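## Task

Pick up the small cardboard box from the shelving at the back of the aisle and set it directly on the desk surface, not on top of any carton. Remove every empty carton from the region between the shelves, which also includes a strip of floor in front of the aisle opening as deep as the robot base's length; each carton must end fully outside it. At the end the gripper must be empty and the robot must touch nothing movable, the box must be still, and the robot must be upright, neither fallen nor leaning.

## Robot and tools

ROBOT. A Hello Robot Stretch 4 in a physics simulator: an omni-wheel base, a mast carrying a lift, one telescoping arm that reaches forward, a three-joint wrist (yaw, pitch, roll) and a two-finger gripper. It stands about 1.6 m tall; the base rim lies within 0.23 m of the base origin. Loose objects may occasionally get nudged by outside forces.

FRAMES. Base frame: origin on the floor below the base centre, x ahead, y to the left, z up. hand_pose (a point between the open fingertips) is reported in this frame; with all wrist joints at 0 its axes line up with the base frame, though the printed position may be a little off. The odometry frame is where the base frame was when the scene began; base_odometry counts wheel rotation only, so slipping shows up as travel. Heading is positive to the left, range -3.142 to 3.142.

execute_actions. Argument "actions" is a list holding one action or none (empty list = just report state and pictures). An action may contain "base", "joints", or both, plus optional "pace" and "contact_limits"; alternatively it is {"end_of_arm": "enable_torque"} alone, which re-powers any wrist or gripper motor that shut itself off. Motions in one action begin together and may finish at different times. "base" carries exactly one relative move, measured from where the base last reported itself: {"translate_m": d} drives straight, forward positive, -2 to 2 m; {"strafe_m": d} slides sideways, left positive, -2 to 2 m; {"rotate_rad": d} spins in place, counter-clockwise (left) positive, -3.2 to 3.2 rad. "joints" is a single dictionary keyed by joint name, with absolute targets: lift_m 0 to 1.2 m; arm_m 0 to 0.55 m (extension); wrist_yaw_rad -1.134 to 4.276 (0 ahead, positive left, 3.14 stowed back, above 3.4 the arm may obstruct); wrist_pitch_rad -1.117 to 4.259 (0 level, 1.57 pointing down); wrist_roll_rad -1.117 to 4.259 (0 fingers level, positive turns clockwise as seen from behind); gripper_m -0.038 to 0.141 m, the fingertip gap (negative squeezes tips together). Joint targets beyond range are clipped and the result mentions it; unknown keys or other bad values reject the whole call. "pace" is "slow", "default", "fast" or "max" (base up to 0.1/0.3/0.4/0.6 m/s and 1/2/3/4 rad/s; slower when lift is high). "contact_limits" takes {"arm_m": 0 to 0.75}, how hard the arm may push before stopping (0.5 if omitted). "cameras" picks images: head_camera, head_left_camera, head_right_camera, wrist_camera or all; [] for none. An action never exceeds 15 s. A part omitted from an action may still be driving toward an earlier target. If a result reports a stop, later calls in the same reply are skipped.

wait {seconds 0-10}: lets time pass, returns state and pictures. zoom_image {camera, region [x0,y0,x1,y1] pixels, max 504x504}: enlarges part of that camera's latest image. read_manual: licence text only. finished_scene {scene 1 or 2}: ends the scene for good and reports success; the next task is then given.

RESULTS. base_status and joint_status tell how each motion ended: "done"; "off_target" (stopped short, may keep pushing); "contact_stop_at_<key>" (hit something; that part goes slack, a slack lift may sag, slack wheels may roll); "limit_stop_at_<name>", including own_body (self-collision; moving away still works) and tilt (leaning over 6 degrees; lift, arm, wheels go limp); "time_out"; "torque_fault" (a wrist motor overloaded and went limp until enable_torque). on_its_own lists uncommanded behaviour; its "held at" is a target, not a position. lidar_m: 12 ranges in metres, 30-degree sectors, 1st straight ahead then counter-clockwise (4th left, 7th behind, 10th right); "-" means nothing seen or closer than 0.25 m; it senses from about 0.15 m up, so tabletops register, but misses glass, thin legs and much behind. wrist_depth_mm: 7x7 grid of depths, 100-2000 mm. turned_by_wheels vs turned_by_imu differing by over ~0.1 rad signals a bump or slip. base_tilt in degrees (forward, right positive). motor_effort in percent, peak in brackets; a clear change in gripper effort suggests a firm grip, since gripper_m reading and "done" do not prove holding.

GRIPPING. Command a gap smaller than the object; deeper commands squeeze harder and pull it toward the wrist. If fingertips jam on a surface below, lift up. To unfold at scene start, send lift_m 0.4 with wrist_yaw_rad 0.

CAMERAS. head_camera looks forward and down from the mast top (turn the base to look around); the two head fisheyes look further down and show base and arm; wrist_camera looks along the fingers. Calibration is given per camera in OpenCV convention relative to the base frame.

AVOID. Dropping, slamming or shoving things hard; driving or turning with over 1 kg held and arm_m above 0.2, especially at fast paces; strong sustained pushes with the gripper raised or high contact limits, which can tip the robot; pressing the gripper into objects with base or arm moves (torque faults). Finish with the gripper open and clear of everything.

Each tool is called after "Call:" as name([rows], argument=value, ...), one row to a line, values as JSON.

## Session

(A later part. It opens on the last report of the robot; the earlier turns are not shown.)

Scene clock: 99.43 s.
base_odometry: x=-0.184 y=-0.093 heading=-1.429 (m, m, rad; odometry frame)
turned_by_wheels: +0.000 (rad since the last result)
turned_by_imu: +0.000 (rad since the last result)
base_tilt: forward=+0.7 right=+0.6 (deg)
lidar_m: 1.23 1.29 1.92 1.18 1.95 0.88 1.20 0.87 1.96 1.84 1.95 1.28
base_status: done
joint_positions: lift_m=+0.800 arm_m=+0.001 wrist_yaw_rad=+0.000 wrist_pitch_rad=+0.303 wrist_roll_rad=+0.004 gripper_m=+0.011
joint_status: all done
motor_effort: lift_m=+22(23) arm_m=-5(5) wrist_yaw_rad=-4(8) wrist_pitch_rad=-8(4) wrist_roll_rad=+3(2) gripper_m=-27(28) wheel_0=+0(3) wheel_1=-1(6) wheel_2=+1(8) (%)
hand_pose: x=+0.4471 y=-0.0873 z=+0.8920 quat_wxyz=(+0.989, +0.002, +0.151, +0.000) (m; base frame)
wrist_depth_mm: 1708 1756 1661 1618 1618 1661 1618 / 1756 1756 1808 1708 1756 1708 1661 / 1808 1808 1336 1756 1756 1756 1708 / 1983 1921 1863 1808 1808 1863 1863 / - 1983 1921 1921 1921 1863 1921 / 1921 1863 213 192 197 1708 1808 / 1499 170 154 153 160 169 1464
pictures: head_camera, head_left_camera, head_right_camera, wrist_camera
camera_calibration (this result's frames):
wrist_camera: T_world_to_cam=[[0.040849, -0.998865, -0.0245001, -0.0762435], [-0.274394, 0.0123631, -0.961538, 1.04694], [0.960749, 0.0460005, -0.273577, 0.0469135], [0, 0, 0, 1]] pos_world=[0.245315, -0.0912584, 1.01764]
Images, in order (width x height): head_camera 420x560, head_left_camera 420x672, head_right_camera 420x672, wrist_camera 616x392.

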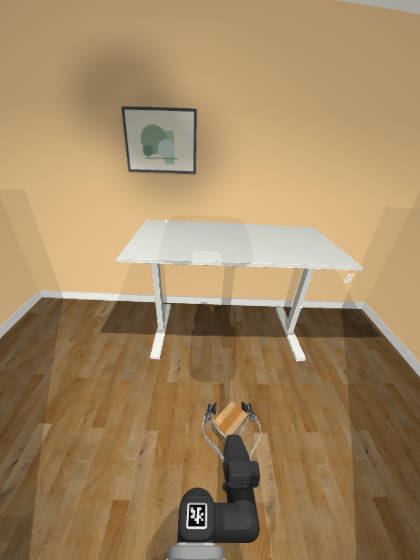

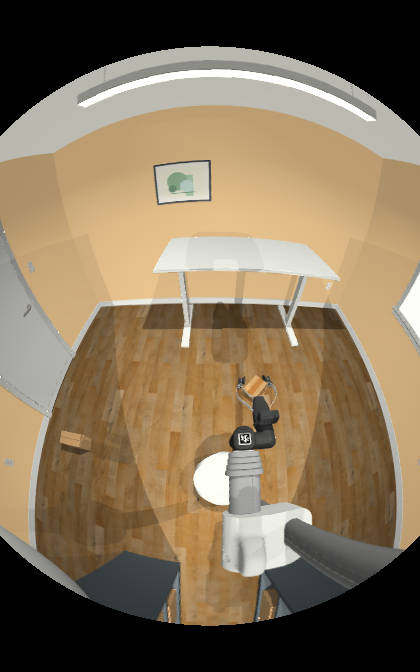

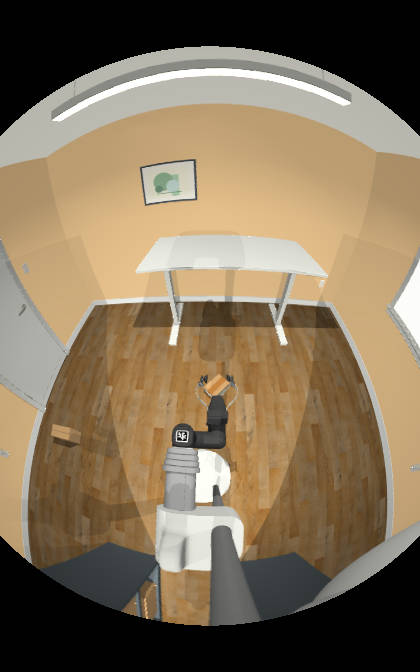

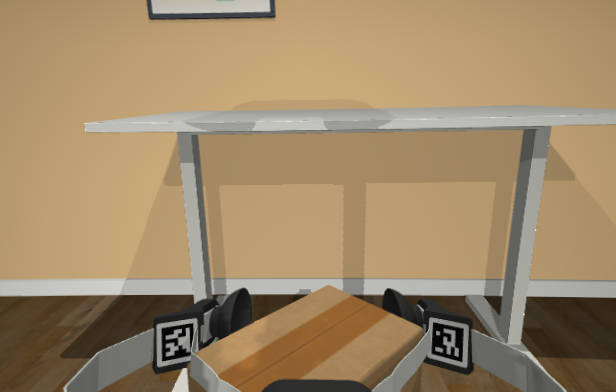

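Call:
execute_actions([
  {"base":{"translate_m":0.6},"joints":{"lift_m":0.94}},
], cameras=[])

Call:
execute_actions([
  {"joints":{"arm_m":0.4}},
], cameras=["head_camera","wrist_camera"])

Scene clock: 103.13 s.
base_odometry: x=-0.099 y=-0.687 heading=-1.429 (m, m, rad; odometry frame)
turned_by_wheels: +0.000 (rad since the last result)
turned_by_imu: -0.001 (rad since the last result)
base_tilt: forward=+0.6 right=+0.6 (deg)
lidar_m: 0.63 0.68 1.89 1.84 1.26 1.47 1.45 1.47 1.94 1.84 0.95 0.66
base_status: done
joint_positions: lift_m=+0.940 arm_m=+0.001 wrist_yaw_rad=+0.000 wrist_pitch_rad=+0.303 wrist_roll_rad=+0.004 gripper_m=+0.011
joint_status: all done
motor_effort: lift_m=+22(25) arm_m=-5(5) wrist_yaw_rad=-3(3) wrist_pitch_rad=-8(7) wrist_roll_rad=+3(3) gripper_m=-26(26) wheel_0=+0(2) wheel_1=-2(3) wheel_2=+0(6) (%)
hand_pose: x=+0.4471 y=-0.0874 z=+1.0320 quat_wxyz=(+0.989, +0.002, +0.151, +0.000) (m; base frame)
wrist_depth_mm: 1160 1118 1098 1118 1118 1098 1078 / 1182 1160 1160 1138 1160 1160 1138 / 1229 1205 1205 1205 1160 1205 1182 / 831 820 820 788 788 768 768 / 535 525 521 517 512 504 504 / 1397 866 213 192 196 1336 1336 / 1464 171 155 152 161 169 1366
pictures: none
No camera images: the call's "cameras" was empty. Leave "cameras" out to get every camera's image.

Scene clock: 105.43 s.
base_odometry: x=-0.099 y=-0.687 heading=-1.429 (m, m, rad; odometry frame)
turned_by_wheels: +0.000 (rad since the last result)
turned_by_imu: +0.000 (rad since the last result)
base_tilt: forward=+0.7 right=+0.7 (deg)
lidar_m: 0.63 0.67 1.89 1.83 1.27 1.46 1.45 1.47 1.97 1.85 0.95 0.68
base_status: not commanded
joint_positions: lift_m=+0.940 arm_m=+0.399 wrist_yaw_rad=+0.000 wrist_pitch_rad=+0.303 wrist_roll_rad=+0.004 gripper_m=+0.011
joint_status: all done
motor_effort: lift_m=+22(22) arm_m=+5(4) wrist_yaw_rad=-3(3) wrist_pitch_rad=-7(8) wrist_roll_rad=+2(4) gripper_m=-26(25) wheel_0=+0(0) wheel_1=-1(2) wheel_2=+0(0) (%)
hand_pose: x=+0.8454 y=-0.0874 z=+1.0320 quat_wxyz=(+0.989, +0.002, +0.151, +0.000) (m; base frame)
wrist_depth_mm: 778 768 768 750 750 750 741 / 798 798 788 788 768 778 778 / 831 809 820 820 809 809 798 / 854 854 798 788 778 768 750 / 530 521 512 508 504 500 500 / 389 382 213 191 196 373 373 / 306 171 154 153 161 169 297
pictures: head_camera, wrist_camera
camera_calibration (this result's frames):
wrist_camera: T_world_to_cam=[[0.0406212, -0.998874, -0.024504, -0.0889479], [-0.274484, 0.012425, -0.961511, 1.29088], [0.960733, 0.0457837, -0.273671, -0.29731], [0, 0, 0, 1]] pos_world=[0.643574, -0.091275, 1.15765]
Images, in order (width x height): head_camera 420x560, wrist_camera 616x392.

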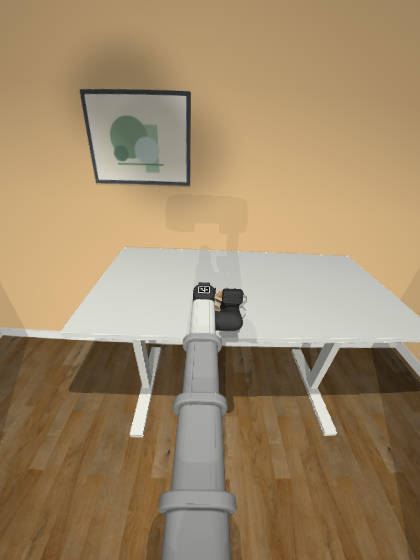

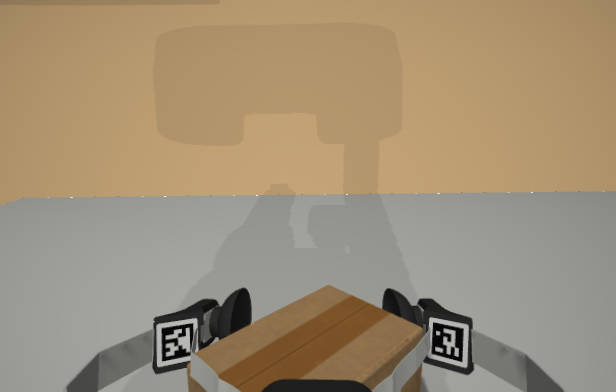

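Call:
execute_actions([
  {"joints":{"lift_m":0.893},"pace":"slow"},
], cameras=[])

Call:
execute_actions([
  {"joints":{"gripper_m":0.14}},
], cameras=["wrist_camera"])

Call:
execute_actions([
  {"joints":{"lift_m":1.0}},
], cameras=["wrist_camera"])

Scene clock: 106.90 s.
base_odometry: x=-0.099 y=-0.687 heading=-1.429 (m, m, rad; odometry frame)
turned_by_wheels: +0.000 (rad since the last result)
turned_by_imu: +0.000 (rad since the last result)
base_tilt: forward=+0.7 right=+0.6 (deg)
lidar_m: 0.64 0.67 1.91 1.84 1.28 1.48 1.43 1.48 1.95 1.85 0.97 0.67
base_status: not commanded
joint_positions: lift_m=+0.893 arm_m=+0.399 wrist_yaw_rad=+0.000 wrist_pitch_rad=+0.303 wrist_roll_rad=+0.004 gripper_m=+0.011
joint_status: all done
motor_effort: lift_m=+17(22) arm_m=+5(5) wrist_yaw_rad=-3(3) wrist_pitch_rad=-7(7) wrist_roll_rad=+1(3) gripper_m=-27(27) wheel_0=+0(0) wheel_1=-2(2) wheel_2=+0(0) (%)
hand_pose: x=+0.8454 y=-0.0874 z=+0.9854 quat_wxyz=(+0.989, +0.002, +0.151, +0.000) (m; base frame)
wrist_depth_mm: 768 768 759 759 750 741 741 / 798 798 788 778 778 768 768 / 831 820 820 820 809 798 788 / 634 627 609 609 603 585 585 / 407 399 397 392 392 389 384 / 300 296 213 193 196 289 287 / 237 170 155 152 161 169 230
pictures: none
No camera images: the call's "cameras" was empty. Leave "cameras" out to get every camera's image.

Scene clock: 109.17 s.
base_odometry: x=-0.099 y=-0.687 heading=-1.429 (m, m, rad; odometry frame)
turned_by_wheels: +0.000 (rad since the last result)
turned_by_imu: +0.000 (rad since the last result)
base_tilt: forward=+0.7 right=+0.6 (deg)
lidar_m: 0.64 0.68 1.88 1.83 1.27 1.46 1.44 1.47 1.98 1.85 0.96 0.67
base_status: not commanded
joint_positions: lift_m=+0.893 arm_m=+0.399 wrist_yaw_rad=+0.000 wrist_pitch_rad=+0.302 wrist_roll_rad=+0.004 gripper_m=+0.140
joint_status: all done
motor_effort: lift_m=+17(17) arm_m=+5(5) wrist_yaw_rad=-3(3) wrist_pitch_rad=-4(7) wrist_roll_rad=+3(2) gripper_m=+1(27) wheel_0=+0(0) wheel_1=-1(2) wheel_2=+0(0) (%)
hand_pose: x=+0.8455 y=-0.0873 z=+0.9857 quat_wxyz=(+0.989, +0.002, +0.150, +0.000) (m; base frame)
wrist_depth_mm: 768 759 759 759 750 750 750 / 809 798 798 778 778 778 768 / 831 820 809 820 809 809 798 / 640 627 621 615 603 597 591 / 410 404 397 394 394 392 389 / 301 285 293 200 199 211 289 / 238 226 216 155 177 213 231
pictures: wrist_camera
camera_calibration (this result's frames):
wrist_camera: T_world_to_cam=[[0.0408366, -0.998866, -0.0244565, -0.0902637], [-0.273354, 0.0123743, -0.961834, 1.24577], [0.961046, 0.0459633, -0.272539, -0.311459], [0, 0, 0, 1]] pos_world=[0.643549, -0.0912612, 1.11113]
Images, in order (width x height): wrist_camera 616x392.

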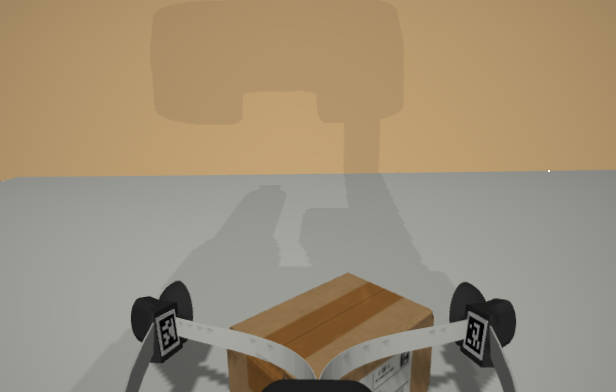

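Scene clock: 110.63 s.
base_odometry: x=-0.099 y=-0.687 heading=-1.429 (m, m, rad; odometry frame)
turned_by_wheels: +0.000 (rad since the last result)
turned_by_imu: +0.000 (rad since the last result)
base_tilt: forward=+0.7 right=+0.7 (deg)
lidar_m: 0.64 0.66 1.89 1.83 1.28 1.48 1.44 1.48 1.95 1.85 0.96 0.68
base_status: not commanded
joint_positions: lift_m=+1.000 arm_m=+0.399 wrist_yaw_rad=+0.000 wrist_pitch_rad=+0.302 wrist_roll_rad=+0.004 gripper_m=+0.140
joint_status: all done
motor_effort: lift_m=+22(20) arm_m=+5(5) wrist_yaw_rad=-3(3) wrist_pitch_rad=-4(4) wrist_roll_rad=+3(3) gripper_m=+0(1) wheel_0=+0(0) wheel_1=-2(2) wheel_2=+0(0) (%)
hand_pose: x=+0.8455 y=-0.0873 z=+1.0923 quat_wxyz=(+0.989, +0.002, +0.150, +0.000) (m; base frame)
wrist_depth_mm: 750 750 759 750 759 741 732 / 798 798 788 778 778 778 768 / 842 842 809 798 809 798 798 / 866 854 854 854 831 831 820 / 691 676 668 661 654 647 647 / 504 473 492 484 484 211 480 / 399 375 375 156 357 355 387
pictures: wrist_camera
camera_calibration (this result's frames):
wrist_camera: T_world_to_cam=[[0.0408283, -0.998867, -0.0244644, -0.0876425], [-0.273507, 0.0123768, -0.96179, 1.34835], [0.961003, 0.0459595, -0.272692, -0.2822], [0, 0, 0, 1]] pos_world=[0.643557, -0.0912616, 1.21773]
Images, in order (width x height): wrist_camera 616x392.

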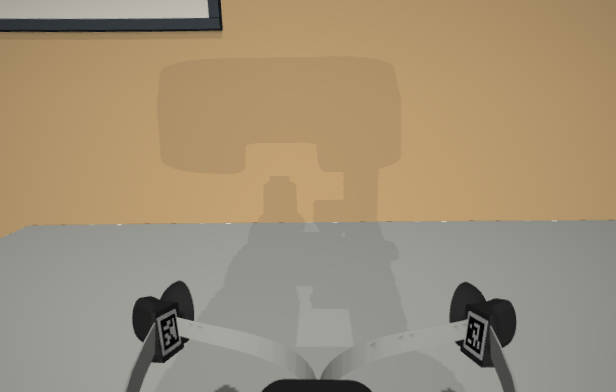

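Call:
execute_actions([
  {"joints":{"arm_m":0,"wrist_pitch_rad":0,"gripper_m":0.03}},
], cameras=["head_camera"])

Call:
execute_actions([
  {"base":{"rotate_rad":3.2},"joints":{"lift_m":0.5,"wrist_yaw_rad":3.05}},
], cameras=[])

Call:
execute_actions([
  {"base":{"translate_m":0.8}},
], cameras=["head_camera"])

Scene clock: 113.27 s.
base_odometry: x=-0.099 y=-0.687 heading=-1.429 (m, m, rad; odometry frame)
turned_by_wheels: +0.000 (rad since the last result)
turned_by_imu: +0.000 (rad since the last result)
base_tilt: forward=+0.6 right=+0.6 (deg)
lidar_m: 0.63 0.68 1.90 1.83 1.27 1.48 1.45 1.47 1.97 1.84 0.96 0.69
base_status: not commanded
joint_positions: lift_m=+1.000 arm_m=+0.001 wrist_yaw_rad=+0.000 wrist_pitch_rad=+0.002 wrist_roll_rad=+0.004 gripper_m=+0.030
joint_status: all done
motor_effort: lift_m=+22(21) arm_m=-5(6) wrist_yaw_rad=-2(3) wrist_pitch_rad=-6(10) wrist_roll_rad=+3(3) gripper_m=-6(3) wheel_0=+0(0) wheel_1=-2(2) wheel_2=+0(0) (%)
hand_pose: x=+0.4603 y=-0.0875 z=+1.1773 quat_wxyz=(+1.000, +0.002, +0.001, +0.000) (m; base frame)
wrist_depth_mm: 1281 1255 1255 1229 1229 1229 1205 / 1281 1229 1229 1229 1229 1255 1229 / 1255 1229 1205 1229 1229 1205 1205 / 1255 1255 1229 1205 1205 1205 1205 / 1255 1255 1229 1205 1205 1205 1205 / 1229 1182 1138 1008 931 1138 1138 / 750 723 634 554 191 732 723
pictures: head_camera
Images, in order (width x height): head_camera 420x560.

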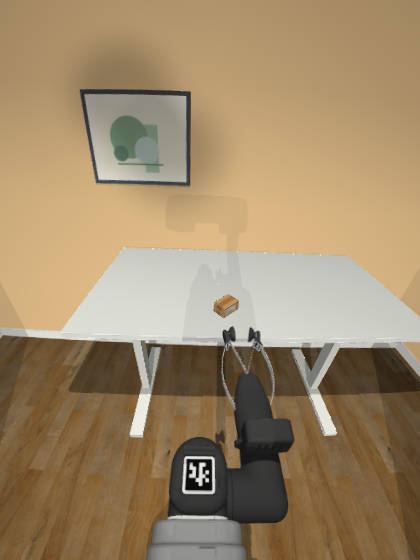

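Scene clock: 116.57 s.
base_odometry: x=-0.099 y=-0.687 heading=+1.771 (m, m, rad; odometry frame)
turned_by_wheels: +3.200 (rad since the last result)
turned_by_imu: +3.101 (rad since the last result)
base_tilt: forward=+0.6 right=+0.6 (deg)
lidar_m: 1.44 1.47 1.92 1.82 0.93 0.67 0.64 0.68 1.91 1.83 1.26 1.45
base_status: done
joint_positions: lift_m=+0.500 arm_m=+0.001 wrist_yaw_rad=+3.050 wrist_pitch_rad=+0.002 wrist_roll_rad=+0.004 gripper_m=+0.030
joint_status: all done
motor_effort: lift_m=+17(19) arm_m=-5(5) wrist_yaw_rad=-1(4) wrist_pitch_rad=-6(6) wrist_roll_rad=+3(3) gripper_m=-5(5) wheel_0=+0(7) wheel_1=+0(5) wheel_2=-1(6) (%)
hand_pose: x=-0.1075 y=+0.1135 z=+0.6777 quat_wxyz=(+0.046, -0.001, +0.002, +0.999) (m; base frame)
wrist_depth_mm: 148 200 1576 1576 1618 1618 1576 / 110 149 1576 1576 1661 1576 1618 / 107 146 778 960 976 991 991 / 114 147 282 1576 1618 1576 1661 / 145 1098 1576 1576 1576 1576 1661 / 1537 1537 1537 1576 1576 1576 1576 / 1499 1499 1537 1499 191 1576 1576
pictures: none
No camera images: the call's "cameras" was empty. Leave "cameras" out to get every camera's image.

Scene clock: 120.70 s.
base_odometry: x=-0.258 y=+0.097 heading=+1.771 (m, m, rad; odometry frame)
turned_by_wheels: +0.000 (rad since the last result)
turned_by_imu: -0.001 (rad since the last result)
base_tilt: forward=+0.6 right=+0.6 (deg)
lidar_m: 1.06 0.66 0.91 1.84 1.91 1.52 1.47 1.52 1.24 1.24 0.86 0.69
base_status: done
joint_positions: lift_m=+0.500 arm_m=+0.001 wrist_yaw_rad=+3.050 wrist_pitch_rad=+0.002 wrist_roll_rad=+0.004 gripper_m=+0.030
joint_status: not commanded
motor_effort: lift_m=+17(17) arm_m=-5(5) wrist_yaw_rad=-2(1) wrist_pitch_rad=-6(7) wrist_roll_rad=+3(3) gripper_m=-5(5) wheel_0=+0(5) wheel_1=-1(7) wheel_2=+1(8) (%)
hand_pose: x=-0.1075 y=+0.1135 z=+0.6777 quat_wxyz=(+0.046, -0.001, +0.002, +0.999) (m; base frame)
wrist_depth_mm: 148 200 - - - - - / 110 150 - - - - - / 107 146 1537 - - - - / 114 147 281 - - - - / 144 - - - - - - / - - - - 1921 - - / 1921 1863 1618 1708 192 1863 1863
pictures: head_camera
Images, in order (width x height): head_camera 420x560.

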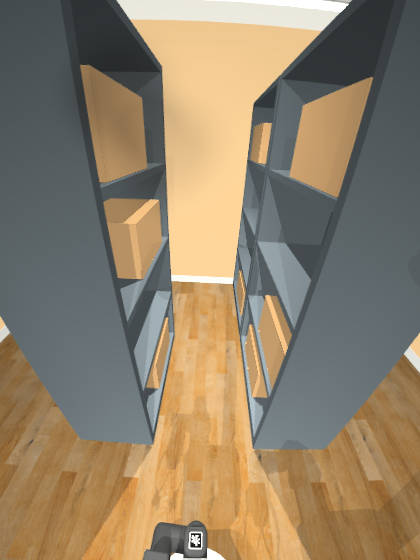

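Call:
execute_actions([
  {"base":{"rotate_rad":0.025}},
], cameras=[])

Call:
execute_actions([
  {"base":{"translate_m":0.8}},
], cameras=["head_camera"])

Scene clock: 121.37 s.
base_odometry: x=-0.258 y=+0.097 heading=+1.796 (m, m, rad; odometry frame)
turned_by_wheels: +0.025 (rad since the last result)
turned_by_imu: +0.024 (rad since the last result)
base_tilt: forward=+0.6 right=+0.6 (deg)
lidar_m: 0.95 0.69 0.95 1.84 1.91 1.48 1.46 1.55 1.22 1.24 0.84 0.70
base_status: done
joint_positions: lift_m=+0.500 arm_m=+0.001 wrist_yaw_rad=+3.050 wrist_pitch_rad=+0.002 wrist_roll_rad=+0.004 gripper_m=+0.030
joint_status: not commanded
motor_effort: lift_m=+17(17) arm_m=-5(5) wrist_yaw_rad=-1(2) wrist_pitch_rad=-6(6) wrist_roll_rad=+3(2) gripper_m=-4(5) wheel_0=-2(4) wheel_1=+1(1) wheel_2=+0(4) (%)
hand_pose: x=-0.1075 y=+0.1135 z=+0.6777 quat_wxyz=(+0.046, -0.001, +0.002, +0.999) (m; base frame)
wrist_depth_mm: 149 200 - - - - - / 110 149 - - - - - / 107 146 - - - - - / 113 147 283 - - - - / 145 - - - - - - / - - - - - - - / 1921 1863 1618 1708 192 1863 1983
pictures: none
No camera images: the call's "cameras" was empty. Leave "cameras" out to get every camera's image.

Scene clock: 125.53 s.
base_odometry: x=-0.436 y=+0.877 heading=+1.796 (m, m, rad; odometry frame)
turned_by_wheels: +0.000 (rad since the last result)
turned_by_imu: -0.001 (rad since the last result)
base_tilt: forward=+0.6 right=+0.6 (deg)
lidar_m: 1.65 0.33 0.25 0.25 0.25 2.36 3.04 1.71 0.32 0.33 0.33 0.52
base_status: done
joint_positions: lift_m=+0.500 arm_m=+0.001 wrist_yaw_rad=+3.050 wrist_pitch_rad=+0.002 wrist_roll_rad=+0.004 gripper_m=+0.030
joint_status: not commanded
motor_effort: lift_m=+17(17) arm_m=-5(5) wrist_yaw_rad=-2(2) wrist_pitch_rad=-6(6) wrist_roll_rad=+2(3) gripper_m=-6(5) wheel_0=+0(5) wheel_1=-1(7) wheel_2=+0(8) (%)
hand_pose: x=-0.1075 y=+0.1135 z=+0.6777 quat_wxyz=(+0.046, -0.001, +0.002, +0.999) (m; base frame)
wrist_depth_mm: 148 200 - - - - 241 / 110 149 - - - - 238 / 107 146 - - - - 237 / 114 147 281 - - - 236 / 145 - - - - - 234 / - - - - - - 232 / 1983 1808 1618 1756 191 1921 231
pictures: head_camera
Images, in order (width x height): head_camera 420x560.

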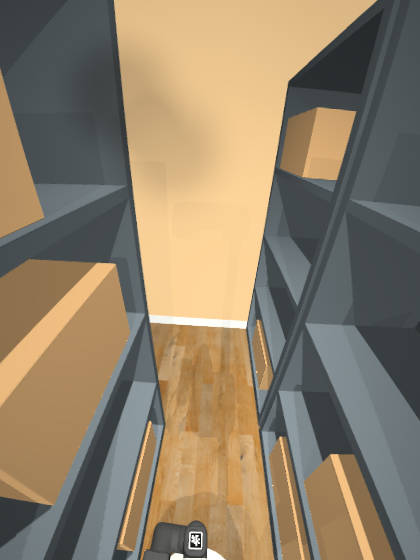

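Call:
execute_actions([
  {"base":{"strafe_m":-0.04},"pace":"slow"},
], cameras=[])

Call:
execute_actions([
  {"base":{"translate_m":1.13}},
], cameras=["head_left_camera"])

Call:
execute_actions([
  {"base":{"rotate_rad":1.62},"pace":"slow"},
])

Scene clock: 127.33 s.
base_odometry: x=-0.397 y=+0.886 heading=+1.796 (m, m, rad; odometry frame)
turned_by_wheels: +0.000 (rad since the last result)
turned_by_imu: +0.000 (rad since the last result)
base_tilt: forward=+0.6 right=+0.6 (deg)
lidar_m: 1.47 0.37 0.26 0.25 0.28 2.36 3.04 1.62 0.30 0.29 0.31 0.45
base_status: done
joint_positions: lift_m=+0.500 arm_m=+0.001 wrist_yaw_rad=+3.050 wrist_pitch_rad=+0.002 wrist_roll_rad=+0.004 gripper_m=+0.030
joint_status: not commanded
motor_effort: lift_m=+17(18) arm_m=-5(5) wrist_yaw_rad=-2(2) wrist_pitch_rad=-6(6) wrist_roll_rad=+4(3) gripper_m=-5(5) wheel_0=+1(6) wheel_1=+0(7) wheel_2=-1(3) (%)
hand_pose: x=-0.1075 y=+0.1135 z=+0.6777 quat_wxyz=(+0.046, -0.001, +0.002, +0.999) (m; base frame)
wrist_depth_mm: 149 200 - - - - - / 110 149 - - - - - / 107 146 - - - - - / 114 147 281 - - - - / 145 - - - - - - / - - - - - - - / 1863 1921 1661 1708 192 1863 1756
pictures: none
No camera images: the call's "cameras" was empty. Leave "cameras" out to get every camera's image.

Scene clock: 132.57 s.
base_odometry: x=-0.650 y=+1.987 heading=+1.796 (m, m, rad; odometry frame)
turned_by_wheels: +0.000 (rad since the last result)
turned_by_imu: -0.001 (rad since the last result)
base_tilt: forward=+0.6 right=+0.6 (deg)
lidar_m: 0.55 0.59 0.69 0.50 0.47 0.43 1.15 0.51 0.37 0.33 0.37 0.54
base_status: done
joint_positions: lift_m=+0.500 arm_m=+0.001 wrist_yaw_rad=+3.050 wrist_pitch_rad=+0.002 wrist_roll_rad=+0.004 gripper_m=+0.030
joint_status: not commanded
motor_effort: lift_m=+17(18) arm_m=-5(5) wrist_yaw_rad=-2(2) wrist_pitch_rad=-5(6) wrist_roll_rad=+4(4) gripper_m=-7(7) wheel_0=+0(6) wheel_1=-1(5) wheel_2=+0(8) (%)
hand_pose: x=-0.1075 y=+0.1135 z=+0.6777 quat_wxyz=(+0.046, -0.001, +0.002, +0.999) (m; base frame)
wrist_depth_mm: 148 200 - - 654 496 500 / 110 149 - - 647 484 492 / 107 146 - - 891 484 492 / 114 147 281 - 1366 484 484 / 145 960 - - 1281 484 484 / 854 1308 - - 473 480 477 / 960 1308 1661 1308 192 477 477
pictures: head_left_camera
Images, in order (width x height): head_left_camera 420x672.

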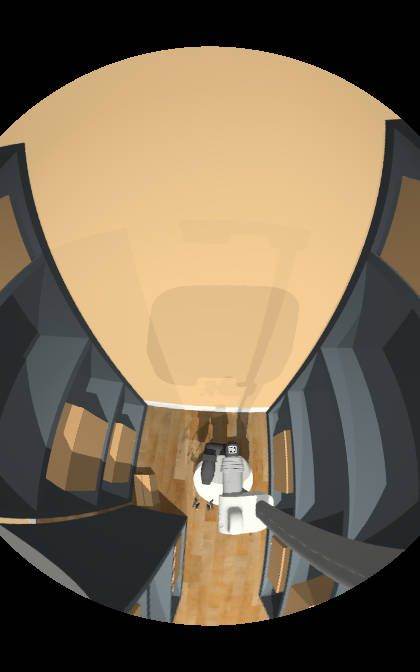

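Scene clock: 135.47 s.
base_odometry: x=-0.650 y=+1.987 heading=-2.868 (m, m, rad; odometry frame)
turned_by_wheels: +1.620 (rad since the last result)
turned_by_imu: +1.570 (rad since the last result)
base_tilt: forward=+0.6 right=+0.6 (deg)
lidar_m: 0.49 0.46 0.41 1.11 0.48 0.37 0.33 0.39 0.56 0.57 0.60 0.68
base_status: done
joint_positions: lift_m=+0.500 arm_m=+0.001 wrist_yaw_rad=+3.050 wrist_pitch_rad=+0.002 wrist_roll_rad=+0.004 gripper_m=+0.030
joint_status: not commanded
motor_effort: lift_m=+17(17) arm_m=-5(5) wrist_yaw_rad=-2(2) wrist_pitch_rad=-6(6) wrist_roll_rad=+2(2) gripper_m=-5(4) wheel_0=-2(5) wheel_1=-1(8) wheel_2=+0(8) (%)
hand_pose: x=-0.1075 y=+0.1135 z=+0.6777 quat_wxyz=(+0.046, -0.001, +0.002, +0.999) (m; base frame)
wrist_depth_mm: 148 200 517 488 484 488 484 / 110 149 591 640 654 484 615 / 107 146 866 931 891 484 946 / 114 147 282 946 904 480 917 / 145 946 917 917 917 480 931 / 854 831 831 732 621 480 750 / 539 525 469 484 192 469 469
pictures: head_camera, head_left_camera, head_right_camera, wrist_camera
camera_calibration (this result's frames):
wrist_camera: T_world_to_cam=[[0.045848, 0.998883, -0.0114429, -0.0933021], [-0.0234908, -0.0103737, -0.99967, 0.74162], [-0.998672, 0.0461017, 0.022989, 0.100292], [0, 0, 0, 1]] pos_world=[0.121858, 0.0962675, 0.738002]
Images, in order (width x height): head_camera 420x560, head_left_camera 420x672, head_right_camera 420x672, wrist_camera 616x392.

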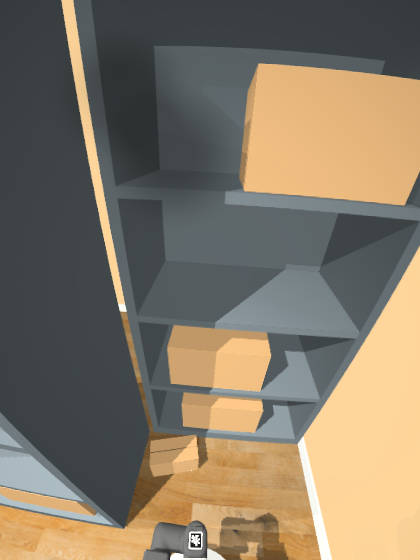

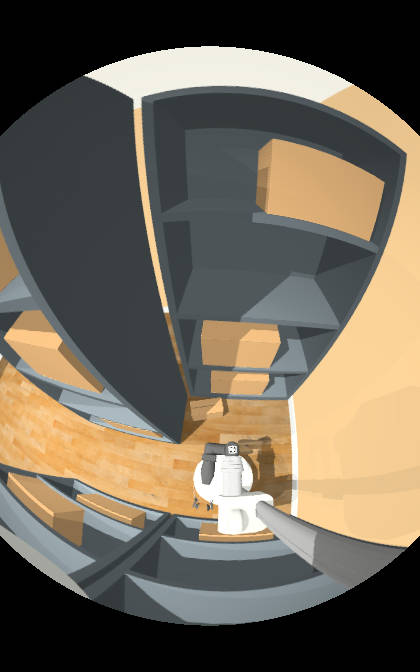

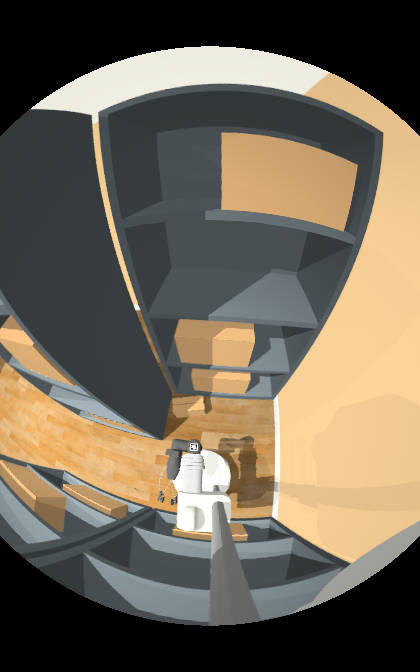

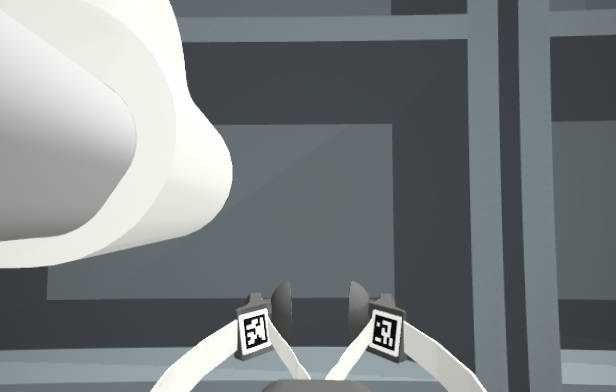

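Call:
execute_actions([
  {"base":{"strafe_m":-0.22},"pace":"slow"},
], cameras=[])

Call:
execute_actions([
  {"joints":{"wrist_yaw_rad":1.57,"wrist_pitch_rad":0.7,"gripper_m":0.14,"lift_m":0.35}},
], cameras=[])

Call:
execute_actions([
  {"joints":{"arm_m":0.29},"pace":"slow"},
], cameras=["head_camera","head_left_camera","wrist_camera"])

Scene clock: 139.47 s.
base_odometry: x=-0.709 y=+2.199 heading=-2.868 (m, m, rad; odometry frame)
turned_by_wheels: +0.000 (rad since the last result)
turned_by_imu: +0.000 (rad since the last result)
base_tilt: forward=+0.6 right=+0.7 (deg)
lidar_m: 0.65 0.55 0.59 1.17 0.49 0.38 0.34 0.39 0.34 0.34 0.37 0.54
base_status: done
joint_positions: lift_m=+0.500 arm_m=+0.001 wrist_yaw_rad=+3.050 wrist_pitch_rad=+0.002 wrist_roll_rad=+0.004 gripper_m=+0.030
joint_status: not commanded
motor_effort: lift_m=+18(17) arm_m=-5(5) wrist_yaw_rad=-2(2) wrist_pitch_rad=-6(6) wrist_roll_rad=+3(4) gripper_m=-5(6) wheel_0=+1(5) wheel_1=+0(4) wheel_2=+0(3) (%)
hand_pose: x=-0.1075 y=+0.1135 z=+0.6777 quat_wxyz=(+0.046, -0.001, +0.002, +0.999) (m; base frame)
wrist_depth_mm: 149 200 517 517 521 521 525 / 110 149 603 647 640 661 597 / 107 146 878 946 960 878 621 / 114 147 282 946 960 931 621 / 145 788 946 946 931 931 615 / 609 788 820 732 676 809 627 / 535 525 488 484 192 525 530
pictures: none
No camera images: the call's "cameras" was empty. Leave "cameras" out to get every camera's image.

Scene clock: 141.57 s.
base_odometry: x=-0.709 y=+2.199 heading=-2.868 (m, m, rad; odometry frame)
turned_by_wheels: +0.000 (rad since the last result)
turned_by_imu: +0.000 (rad since the last result)
base_tilt: forward=+0.7 right=+0.6 (deg)
lidar_m: 0.65 0.55 0.60 1.19 0.49 0.38 0.35 0.40 0.36 0.34 0.36 0.55
base_status: not commanded
joint_positions: lift_m=+0.350 arm_m=+0.001 wrist_yaw_rad=+1.570 wrist_pitch_rad=+0.701 wrist_roll_rad=+0.004 gripper_m=+0.140
joint_status: all done
motor_effort: lift_m=+17(13) arm_m=-5(5) wrist_yaw_rad=-4(7) wrist_pitch_rad=-3(3) wrist_roll_rad=+3(3) gripper_m=-2(3) wheel_0=+1(1) wheel_1=+0(0) wheel_2=+0(0) (%)
hand_pose: x=+0.2592 y=+0.2203 z=+0.3423 quat_wxyz=(+0.665, -0.242, +0.244, +0.663) (m; base frame)
wrist_depth_mm: 878 1308 - 1921 442 436 430 / 842 1229 1430 1336 484 473 466 / 842 1042 1098 1025 530 517 512 / 842 878 878 842 585 574 564 / 759 750 732 707 668 609 477 / 654 627 640 634 627 210 421 / 574 549 549 156 530 480 399
pictures: none
No camera images: the call's "cameras" was empty. Leave "cameras" out to get every camera's image.

Scene clock: 145.77 s.
base_odometry: x=-0.709 y=+2.199 heading=-2.868 (m, m, rad; odometry frame)
turned_by_wheels: +0.000 (rad since the last result)
turned_by_imu: +0.001 (rad since the last result)
base_tilt: forward=+0.6 right=+0.6 (deg)
lidar_m: 0.66 0.55 0.59 1.18 0.50 0.37 0.35 0.39 0.37 0.35 0.38 0.55
base_status: not commanded
joint_positions: lift_m=+0.350 arm_m=+0.289 wrist_yaw_rad=+1.570 wrist_pitch_rad=+0.701 wrist_roll_rad=+0.004 gripper_m=+0.140
joint_status: all done
motor_effort: lift_m=+17(17) arm_m=+5(3) wrist_yaw_rad=-3(3) wrist_pitch_rad=-3(3) wrist_roll_rad=+3(3) gripper_m=+0(0) wheel_0=+1(1) wheel_1=+0(0) wheel_2=+0(0) (%)
hand_pose: x=+0.5475 y=+0.2203 z=+0.3423 quat_wxyz=(+0.665, -0.242, +0.244, +0.663) (m; base frame)
wrist_depth_mm: 1308 452 442 433 427 404 355 / 1229 492 484 473 466 404 384 / 1118 559 535 517 512 433 421 / 891 831 597 580 564 477 452 / 759 723 668 488 621 530 285 / 647 627 627 421 574 211 285 / 569 554 549 156 357 340 283
pictures: head_camera, head_left_camera, wrist_camera
camera_calibration (this result's frames):
wrist_camera: T_world_to_cam=[[0.998893, 0.0272698, -0.0383222, -0.532398], [-0.0128156, -0.626141, -0.779604, 0.4773], [-0.0452548, 0.779233, -0.625099, 0.295484], [0, 0, 0, 1]] pos_world=[0.551298, 0.0831253, 0.536409]
Images, in order (width x height): head_camera 420x560, head_left_camera 420x672, wrist_camera 616x392.

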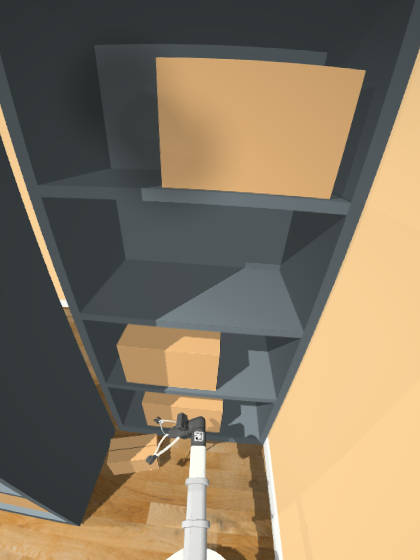

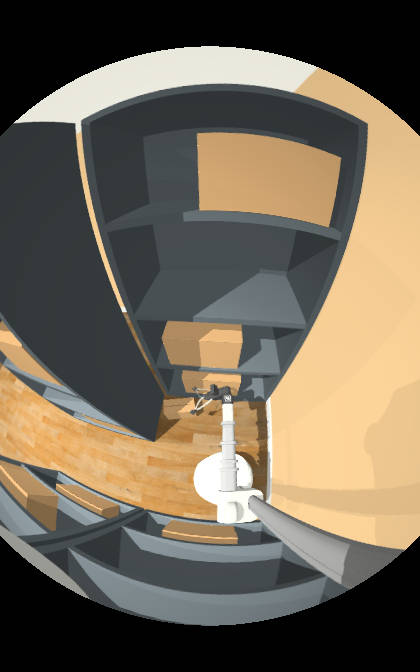

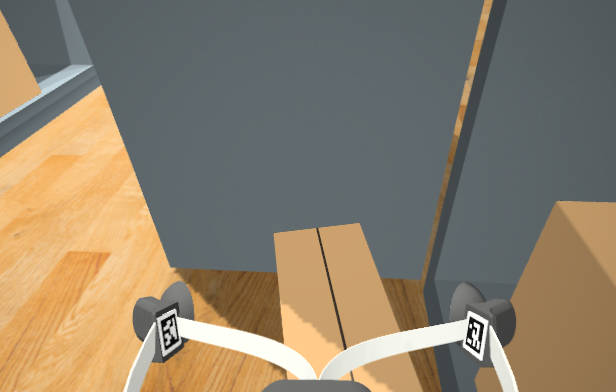

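Call:
execute_actions([
  {"base":{"strafe_m":-0.04},"joints":{"arm_m":0.32,"lift_m":0.25},"pace":"slow"},
], cameras=["head_left_camera","wrist_camera"])

Scene clock: 147.80 s.
base_odometry: x=-0.720 y=+2.237 heading=-2.868 (m, m, rad; odometry frame)
turned_by_wheels: +0.000 (rad since the last result)
turned_by_imu: +0.000 (rad since the last result)
base_tilt: forward=+0.7 right=+0.6 (deg)
lidar_m: 0.65 0.58 0.65 1.17 0.48 0.38 0.36 0.39 0.29 0.30 0.33 0.50
base_status: done
joint_positions: lift_m=+0.250 arm_m=+0.319 wrist_yaw_rad=+1.570 wrist_pitch_rad=+0.701 wrist_roll_rad=+0.004 gripper_m=+0.140
joint_status: all done
motor_effort: lift_m=+17(15) arm_m=+5(6) wrist_yaw_rad=-3(4) wrist_pitch_rad=-3(4) wrist_roll_rad=+3(4) gripper_m=-1(0) wheel_0=+1(4) wheel_1=-2(5) wheel_2=+1(3) (%)
hand_pose: x=+0.5775 y=+0.2203 z=+0.2423 quat_wxyz=(+0.665, -0.242, +0.244, +0.663) (m; base frame)
wrist_depth_mm: 1336 488 477 469 459 397 382 / 1118 535 521 512 500 424 240 / 904 603 569 549 544 459 229 / 732 668 640 415 591 500 228 / 615 609 597 347 512 342 227 / 530 508 504 306 319 211 225 / 466 449 445 156 370 270 224
pictures: head_left_camera, wrist_camera
camera_calibration (this result's frames):
wrist_camera: T_world_to_cam=[[0.998895, 0.0272144, -0.0383223, -0.566198], [-0.0128504, -0.626141, -0.779604, 0.399752], [-0.0452116, 0.779235, -0.625099, 0.234319], [0, 0, 0, 1]] pos_world=[0.581303, 0.0831203, 0.436423]
Images, in order (width x height): head_left_camera 420x672, wrist_camera 616x392.

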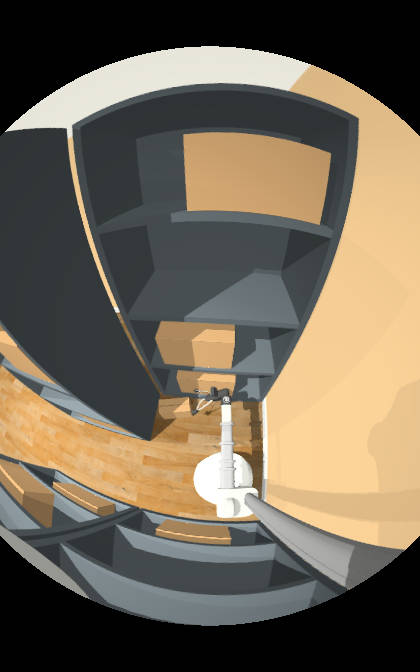

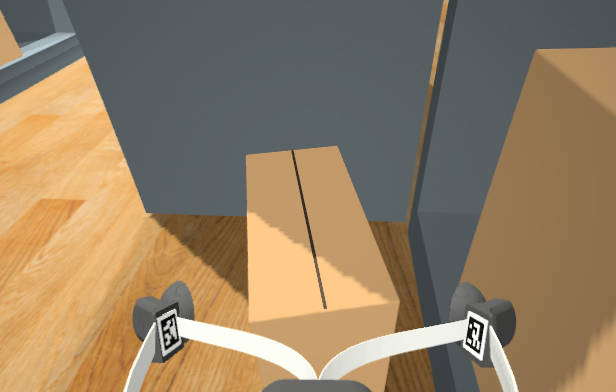

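Call:
execute_actions([
  {"joints":{"arm_m":0.315,"lift_m":0.13},"pace":"slow"},
], cameras=["wrist_camera"])

Call:
execute_actions([
  {"base":{"strafe_m":0.1},"pace":"slow"},
], cameras=["wrist_camera"])

Scene clock: 149.83 s.
base_odometry: x=-0.720 y=+2.237 heading=-2.868 (m, m, rad; odometry frame)
turned_by_wheels: +0.000 (rad since the last result)
turned_by_imu: +0.000 (rad since the last result)
base_tilt: forward=+0.7 right=+0.6 (deg)
lidar_m: 0.65 0.59 0.63 1.16 0.50 0.38 0.36 0.40 0.32 0.29 0.34 0.49
base_status: not commanded
joint_positions: lift_m=+0.130 arm_m=+0.316 wrist_yaw_rad=+1.570 wrist_pitch_rad=+0.701 wrist_roll_rad=+0.004 gripper_m=+0.140
joint_status: all done
motor_effort: lift_m=+17(17) arm_m=-5(9) wrist_yaw_rad=-3(3) wrist_pitch_rad=-4(3) wrist_roll_rad=+2(3) gripper_m=-2(0) wheel_0=+1(1) wheel_1=-2(2) wheel_2=+1(1) (%)
hand_pose: x=+0.5744 y=+0.2203 z=+0.1223 quat_wxyz=(+0.665, -0.242, +0.244, +0.663) (m; base frame)
wrist_depth_mm: 1138 488 477 466 459 399 242 / 878 530 517 353 496 427 237 / 654 591 559 268 293 449 235 / 530 525 484 230 236 364 233 / 445 439 421 254 271 324 231 / 384 370 366 289 314 210 231 / 338 325 320 156 310 249 230
pictures: wrist_camera
camera_calibration (this result's frames):
wrist_camera: T_world_to_cam=[[0.998895, 0.0272139, -0.0383223, -0.567663], [-0.0128507, -0.62614, -0.779604, 0.306158], [-0.0452112, 0.779235, -0.625099, 0.159163], [0, 0, 0, 1]] pos_world=[0.578166, 0.0831202, 0.31642]
Images, in order (width x height): wrist_camera 616x392.

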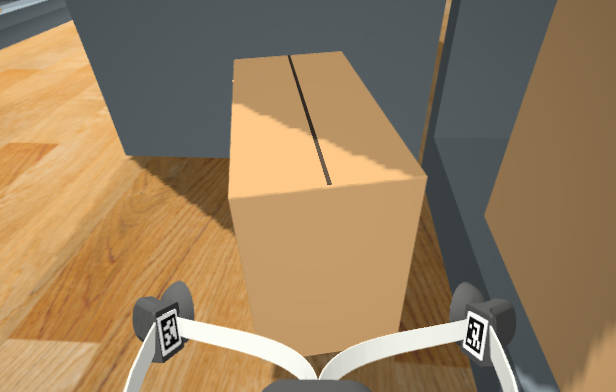

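Scene clock: 152.00 s.
base_odometry: x=-0.693 y=+2.141 heading=-2.868 (m, m, rad; odometry frame)
turned_by_wheels: +0.000 (rad since the last result)
turned_by_imu: +0.001 (rad since the last result)
base_tilt: forward=+0.6 right=+0.6 (deg)
lidar_m: 0.66 0.58 0.56 1.14 0.47 0.37 0.36 0.39 0.43 0.40 0.43 0.64
base_status: done
joint_positions: lift_m=+0.130 arm_m=+0.316 wrist_yaw_rad=+1.570 wrist_pitch_rad=+0.702 wrist_roll_rad=+0.004 gripper_m=+0.140
joint_status: not commanded
motor_effort: lift_m=+16(17) arm_m=-5(5) wrist_yaw_rad=-3(3) wrist_pitch_rad=-4(4) wrist_roll_rad=+3(3) gripper_m=-1(2) wheel_0=+0(4) wheel_1=+1(6) wheel_2=+1(0) (%)
hand_pose: x=+0.5744 y=+0.2203 z=+0.1222 quat_wxyz=(+0.665, -0.242, +0.244, +0.663) (m; base frame)
wrist_depth_mm: 404 392 384 375 368 336 298 / 768 424 413 351 394 338 324 / 634 469 442 268 293 366 353 / 530 508 238 216 215 382 375 / 445 436 196 182 180 317 298 / 382 370 181 181 185 200 244 / 336 325 312 156 219 254 234
pictures: wrist_camera
camera_calibration (this result's frames):
wrist_camera: T_world_to_cam=[[0.998895, 0.0272093, -0.0383257, -0.567658], [-0.0128504, -0.626241, -0.779524, 0.306132], [-0.0452114, 0.779155, -0.625199, 0.159194], [0, 0, 0, 1]] pos_world=[0.578162, 0.0831212, 0.31641]
Images, in order (width x height): wrist_camera 616x392.

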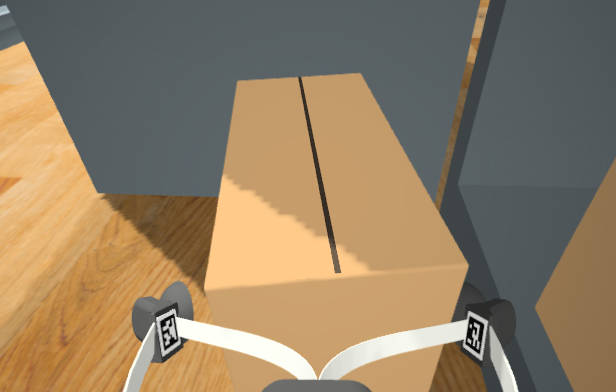

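Call:
execute_actions([
  {"joints":{"gripper_m":0.05}},
], cameras=[])

Call:
execute_actions([
  {"joints":{"lift_m":0.22},"pace":"slow"},
], cameras=["head_left_camera","wrist_camera"])

Scene clock: 154.47 s.
base_odometry: x=-0.693 y=+2.141 heading=-2.868 (m, m, rad; odometry frame)
turned_by_wheels: +0.000 (rad since the last result)
turned_by_imu: +0.000 (rad since the last result)
base_tilt: forward=+0.6 right=+0.6 (deg)
lidar_m: 0.66 0.59 0.56 1.15 0.49 0.38 0.35 0.38 0.42 0.40 0.43 0.64
base_status: not commanded
joint_positions: lift_m=+0.130 arm_m=+0.316 wrist_yaw_rad=+1.570 wrist_pitch_rad=+0.703 wrist_roll_rad=+0.004 gripper_m=+0.051
joint_status: all done
motor_effort: lift_m=+17(17) arm_m=-5(5) wrist_yaw_rad=-3(3) wrist_pitch_rad=-7(7) wrist_roll_rad=+2(3) gripper_m=-31(28) wheel_0=+0(0) wheel_1=+1(1) wheel_2=+1(1) (%)
hand_pose: x=+0.5744 y=+0.2201 z=+0.1220 quat_wxyz=(+0.665, -0.242, +0.245, +0.663) (m; base frame)
wrist_depth_mm: 402 389 382 375 368 336 300 / 759 430 410 332 389 340 324 / 634 473 442 247 259 366 353 / 525 504 208 198 195 384 373 / 442 436 166 164 162 317 298 / 382 379 164 166 167 197 244 / 336 175 183 185 186 172 219
pictures: none
No camera images: the call's "cameras" was empty. Leave "cameras" out to get every camera's image.

Scene clock: 156.10 s.
base_odometry: x=-0.693 y=+2.141 heading=-2.868 (m, m, rad; odometry frame)
turned_by_wheels: +0.000 (rad since the last result)
turned_by_imu: +0.000 (rad since the last result)
base_tilt: forward=+0.6 right=+0.6 (deg)
lidar_m: 0.66 0.56 0.56 1.14 0.48 0.36 0.35 0.39 0.41 0.40 0.44 0.62
base_status: not commanded
joint_positions: lift_m=+0.220 arm_m=+0.316 wrist_yaw_rad=+1.570 wrist_pitch_rad=+0.703 wrist_roll_rad=+0.004 gripper_m=+0.051
joint_status: all done
motor_effort: lift_m=+23(23) arm_m=-5(5) wrist_yaw_rad=-3(3) wrist_pitch_rad=-7(6) wrist_roll_rad=+2(3) gripper_m=-29(31) wheel_0=+0(0) wheel_1=+1(1) wheel_2=+1(1) (%)
hand_pose: x=+0.5744 y=+0.2201 z=+0.2115 quat_wxyz=(+0.665, -0.242, +0.245, +0.663) (m; base frame)
wrist_depth_mm: 404 389 384 375 368 336 300 / 991 430 410 332 392 342 324 / 809 469 442 248 258 366 353 / 691 535 208 196 195 404 392 / 569 564 165 164 162 424 413 / 496 488 164 166 166 196 244 / 427 175 184 185 186 172 220
pictures: head_left_camera, wrist_camera
camera_calibration (this result's frames):
wrist_camera: T_world_to_cam=[[0.998896, 0.0271224, -0.0383578, -0.564212], [-0.0128776, -0.627143, -0.778798, 0.37564], [-0.0451786, 0.778432, -0.626101, 0.215505], [0, 0, 0, 1]] pos_world=[0.578162, 0.0831265, 0.405834]
Images, in order (width x height): head_left_camera 420x672, wrist_camera 616x392.

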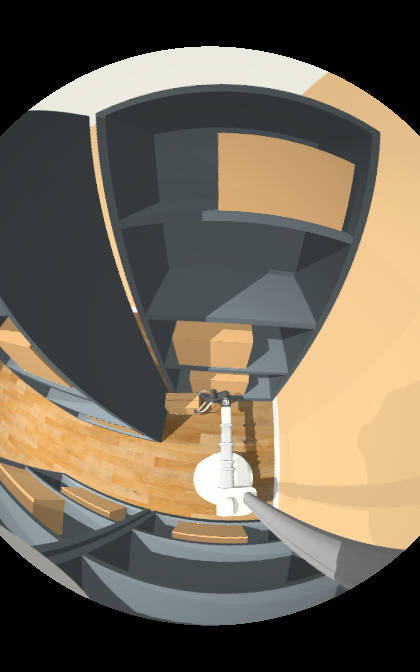

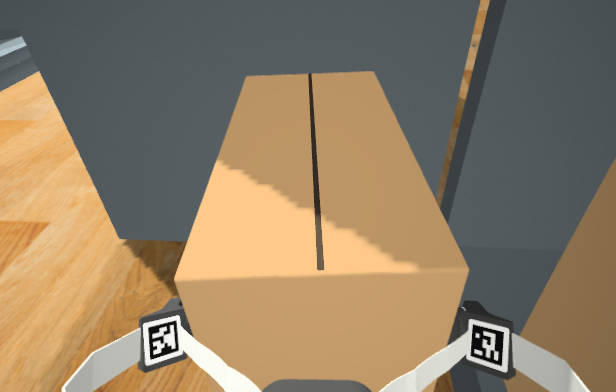

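Call:
execute_actions([
  {"joints":{"arm_m":0,"lift_m":0.3},"pace":"slow"},
], cameras=[])

Call:
execute_actions([
  {"base":{"strafe_m":-0.1},"pace":"slow"},
], cameras=[])

Call:
execute_actions([
  {"base":{"rotate_rad":0.55},"joints":{"wrist_yaw_rad":1.2},"pace":"slow"},
], cameras=[])

Call:
execute_actions([
  {"base":{"rotate_rad":0.55},"joints":{"wrist_yaw_rad":0.65},"pace":"slow"},
], cameras=["head_left_camera"])

Call:
execute_actions([
  {"base":{"rotate_rad":0.52},"joints":{"wrist_yaw_rad":0.0},"pace":"slow"},
], cameras=["head_left_camera","head_camera"])

Scene clock: 161.17 s.
base_odometry: x=-0.693 y=+2.141 heading=-2.868 (m, m, rad; odometry frame)
turned_by_wheels: +0.000 (rad since the last result)
turned_by_imu: +0.001 (rad since the last result)
base_tilt: forward=+0.6 right=+0.6 (deg)
lidar_m: 0.65 0.26 0.33 1.15 0.48 0.36 0.35 0.38 0.42 0.39 0.45 0.66
base_status: not commanded
joint_positions: lift_m=+0.300 arm_m=+0.001 wrist_yaw_rad=+1.570 wrist_pitch_rad=+0.703 wrist_roll_rad=+0.004 gripper_m=+0.051
joint_status: all done
motor_effort: lift_m=+22(25) arm_m=-5(3) wrist_yaw_rad=-3(3) wrist_pitch_rad=-7(7) wrist_roll_rad=+2(3) gripper_m=-29(30) wheel_0=+0(0) wheel_1=+1(1) wheel_2=+1(1) (%)
hand_pose: x=+0.2594 y=+0.2201 z=+0.2915 quat_wxyz=(+0.665, -0.242, +0.245, +0.663) (m; base frame)
wrist_depth_mm: 842 1281 1863 1661 387 382 377 / 842 1182 1281 332 413 415 410 / 842 991 917 248 259 455 445 / 778 809 208 198 195 504 496 / 683 676 165 164 162 549 544 / 597 585 165 165 166 196 564 / 521 175 183 185 186 172 488
pictures: none
No camera images: the call's "cameras" was empty. Leave "cameras" out to get every camera's image.

Scene clock: 163.30 s.
base_odometry: x=-0.720 y=+2.237 heading=-2.868 (m, m, rad; odometry frame)
turned_by_wheels: +0.000 (rad since the last result)
turned_by_imu: +0.000 (rad since the last result)
base_tilt: forward=+0.6 right=+0.6 (deg)
lidar_m: 0.64 0.29 0.32 1.17 0.51 0.37 0.36 0.41 0.32 0.31 0.31 0.50
base_status: done
joint_positions: lift_m=+0.300 arm_m=+0.001 wrist_yaw_rad=+1.570 wrist_pitch_rad=+0.703 wrist_roll_rad=+0.004 gripper_m=+0.051
joint_status: not commanded
motor_effort: lift_m=+23(22) arm_m=-5(5) wrist_yaw_rad=-2(3) wrist_pitch_rad=-8(7) wrist_roll_rad=+4(3) gripper_m=-32(31) wheel_0=+1(7) wheel_1=-2(7) wheel_2=+1(1) (%)
hand_pose: x=+0.2594 y=+0.2201 z=+0.2915 quat_wxyz=(+0.665, -0.242, +0.245, +0.663) (m; base frame)
wrist_depth_mm: 854 1366 1863 1708 484 473 466 / 854 1160 1281 332 508 512 504 / 854 991 904 247 258 569 549 / 798 809 208 197 195 621 609 / 683 668 165 163 162 634 647 / 591 580 164 165 166 197 559 / 517 175 184 185 186 173 488
pictures: none
No camera images: the call's "cameras" was empty. Leave "cameras" out to get every camera's image.

Scene clock: 165.07 s.
base_odometry: x=-0.720 y=+2.237 heading=-2.318 (m, m, rad; odometry frame)
turned_by_wheels: +0.550 (rad since the last result)
turned_by_imu: +0.533 (rad since the last result)
base_tilt: forward=+0.7 right=+0.5 (deg)
lidar_m: 0.70 0.33 0.46 0.47 0.36 0.35 0.40 0.32 0.31 0.33 0.50 0.64
base_status: done
joint_positions: lift_m=+0.300 arm_m=+0.001 wrist_yaw_rad=+1.200 wrist_pitch_rad=+0.703 wrist_roll_rad=+0.004 gripper_m=+0.051
joint_status: all done
motor_effort: lift_m=+22(22) arm_m=-5(5) wrist_yaw_rad=-3(8) wrist_pitch_rad=-7(7) wrist_roll_rad=+2(3) gripper_m=-29(31) wheel_0=-3(6) wheel_1=-1(5) wheel_2=-1(5) (%)
hand_pose: x=+0.3330 y=+0.1735 z=+0.2915 quat_wxyz=(+0.775, -0.193, +0.285, +0.530) (m; base frame)
wrist_depth_mm: 715 831 1336 1808 1708 366 351 / 759 878 1138 334 1042 394 379 / 661 866 904 248 258 430 410 / 668 798 208 197 195 473 445 / 654 668 166 164 162 517 492 / 591 585 165 165 166 197 530 / 517 175 184 185 186 173 492
pictures: none
No camera images: the call's "cameras" was empty. Leave "cameras" out to get every camera's image.

Scene clock: 166.83 s.
base_odometry: x=-0.720 y=+2.237 heading=-1.768 (m, m, rad; odometry frame)
turned_by_wheels: +0.550 (rad since the last result)
turned_by_imu: +0.533 (rad since the last result)
base_tilt: forward=+0.6 right=+0.6 (deg)
lidar_m: 0.34 0.42 0.49 0.35 0.36 0.40 0.32 0.31 0.35 0.54 0.66 0.73
base_status: done
joint_positions: lift_m=+0.300 arm_m=+0.001 wrist_yaw_rad=+0.650 wrist_pitch_rad=+0.703 wrist_roll_rad=+0.004 gripper_m=+0.051
joint_status: all done
motor_effort: lift_m=+22(22) arm_m=-5(5) wrist_yaw_rad=-3(8) wrist_pitch_rad=-8(7) wrist_roll_rad=+2(4) gripper_m=-30(28) wheel_0=-1(4) wheel_1=+0(0) wheel_2=-2(6) (%)
hand_pose: x=+0.3999 y=+0.0637 z=+0.2915 quat_wxyz=(+0.890, -0.108, +0.327, +0.299) (m; base frame)
wrist_depth_mm: 654 750 1229 1756 1708 654 303 / 691 788 1042 332 1160 574 325 / 585 788 904 248 258 521 351 / 597 759 208 197 195 415 384 / 609 676 166 163 162 442 427 / 574 580 164 165 166 197 473 / 512 175 183 186 186 173 484
pictures: head_left_camera
Images, in order (width x height): head_left_camera 420x672.

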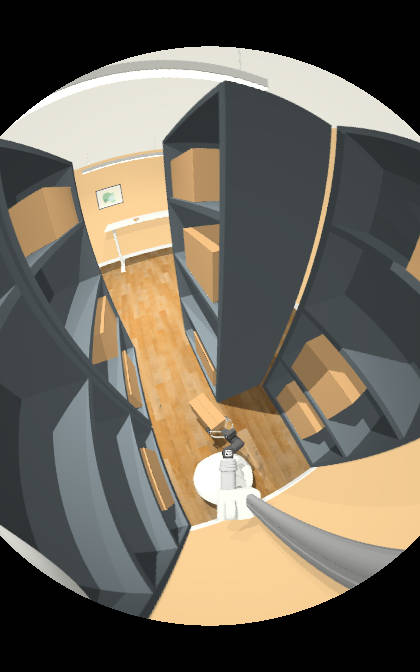

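Scene clock: 168.57 s.
base_odometry: x=-0.720 y=+2.238 heading=-1.248 (m, m, rad; odometry frame)
turned_by_wheels: +0.520 (rad since the last result)
turned_by_imu: +0.504 (rad since the last result)
base_tilt: forward=+0.6 right=+0.6 (deg)
lidar_m: 0.37 0.47 0.35 0.34 0.39 0.31 0.28 0.33 0.52 0.66 0.72 0.37
base_status: done
joint_positions: lift_m=+0.300 arm_m=+0.001 wrist_yaw_rad=+0.000 wrist_pitch_rad=+0.703 wrist_roll_rad=+0.004 gripper_m=+0.051
joint_status: all done
motor_effort: lift_m=+22(22) arm_m=-5(5) wrist_yaw_rad=-3(9) wrist_pitch_rad=-7(8) wrist_roll_rad=+3(3) gripper_m=-30(32) wheel_0=-1(3) wheel_1=-1(3) wheel_2=-2(4) (%)
hand_pose: x=+0.3920 y=-0.0873 z=+0.2915 quat_wxyz=(+0.939, +0.002, +0.344, -0.001) (m; base frame)
wrist_depth_mm: 603 809 1255 1756 1618 574 320 / 615 798 1138 334 1118 554 342 / 668 809 891 247 258 544 373 / 634 750 208 197 195 564 413 / 585 676 165 163 162 469 459 / 559 580 164 165 166 197 521 / 517 175 183 185 186 172 488
pictures: head_camera, head_left_camera
Images, in order (width x height): head_camera 420x560, head_left_camera 420x672.

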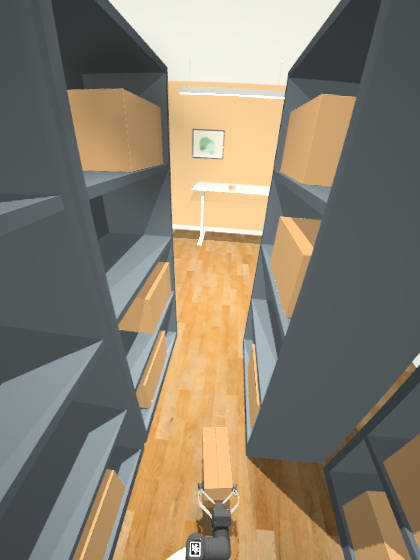

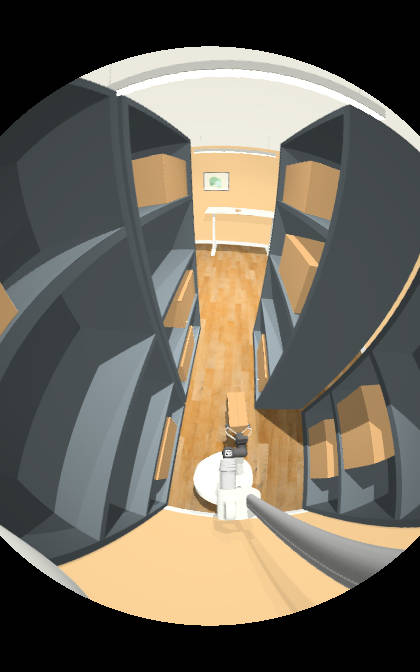

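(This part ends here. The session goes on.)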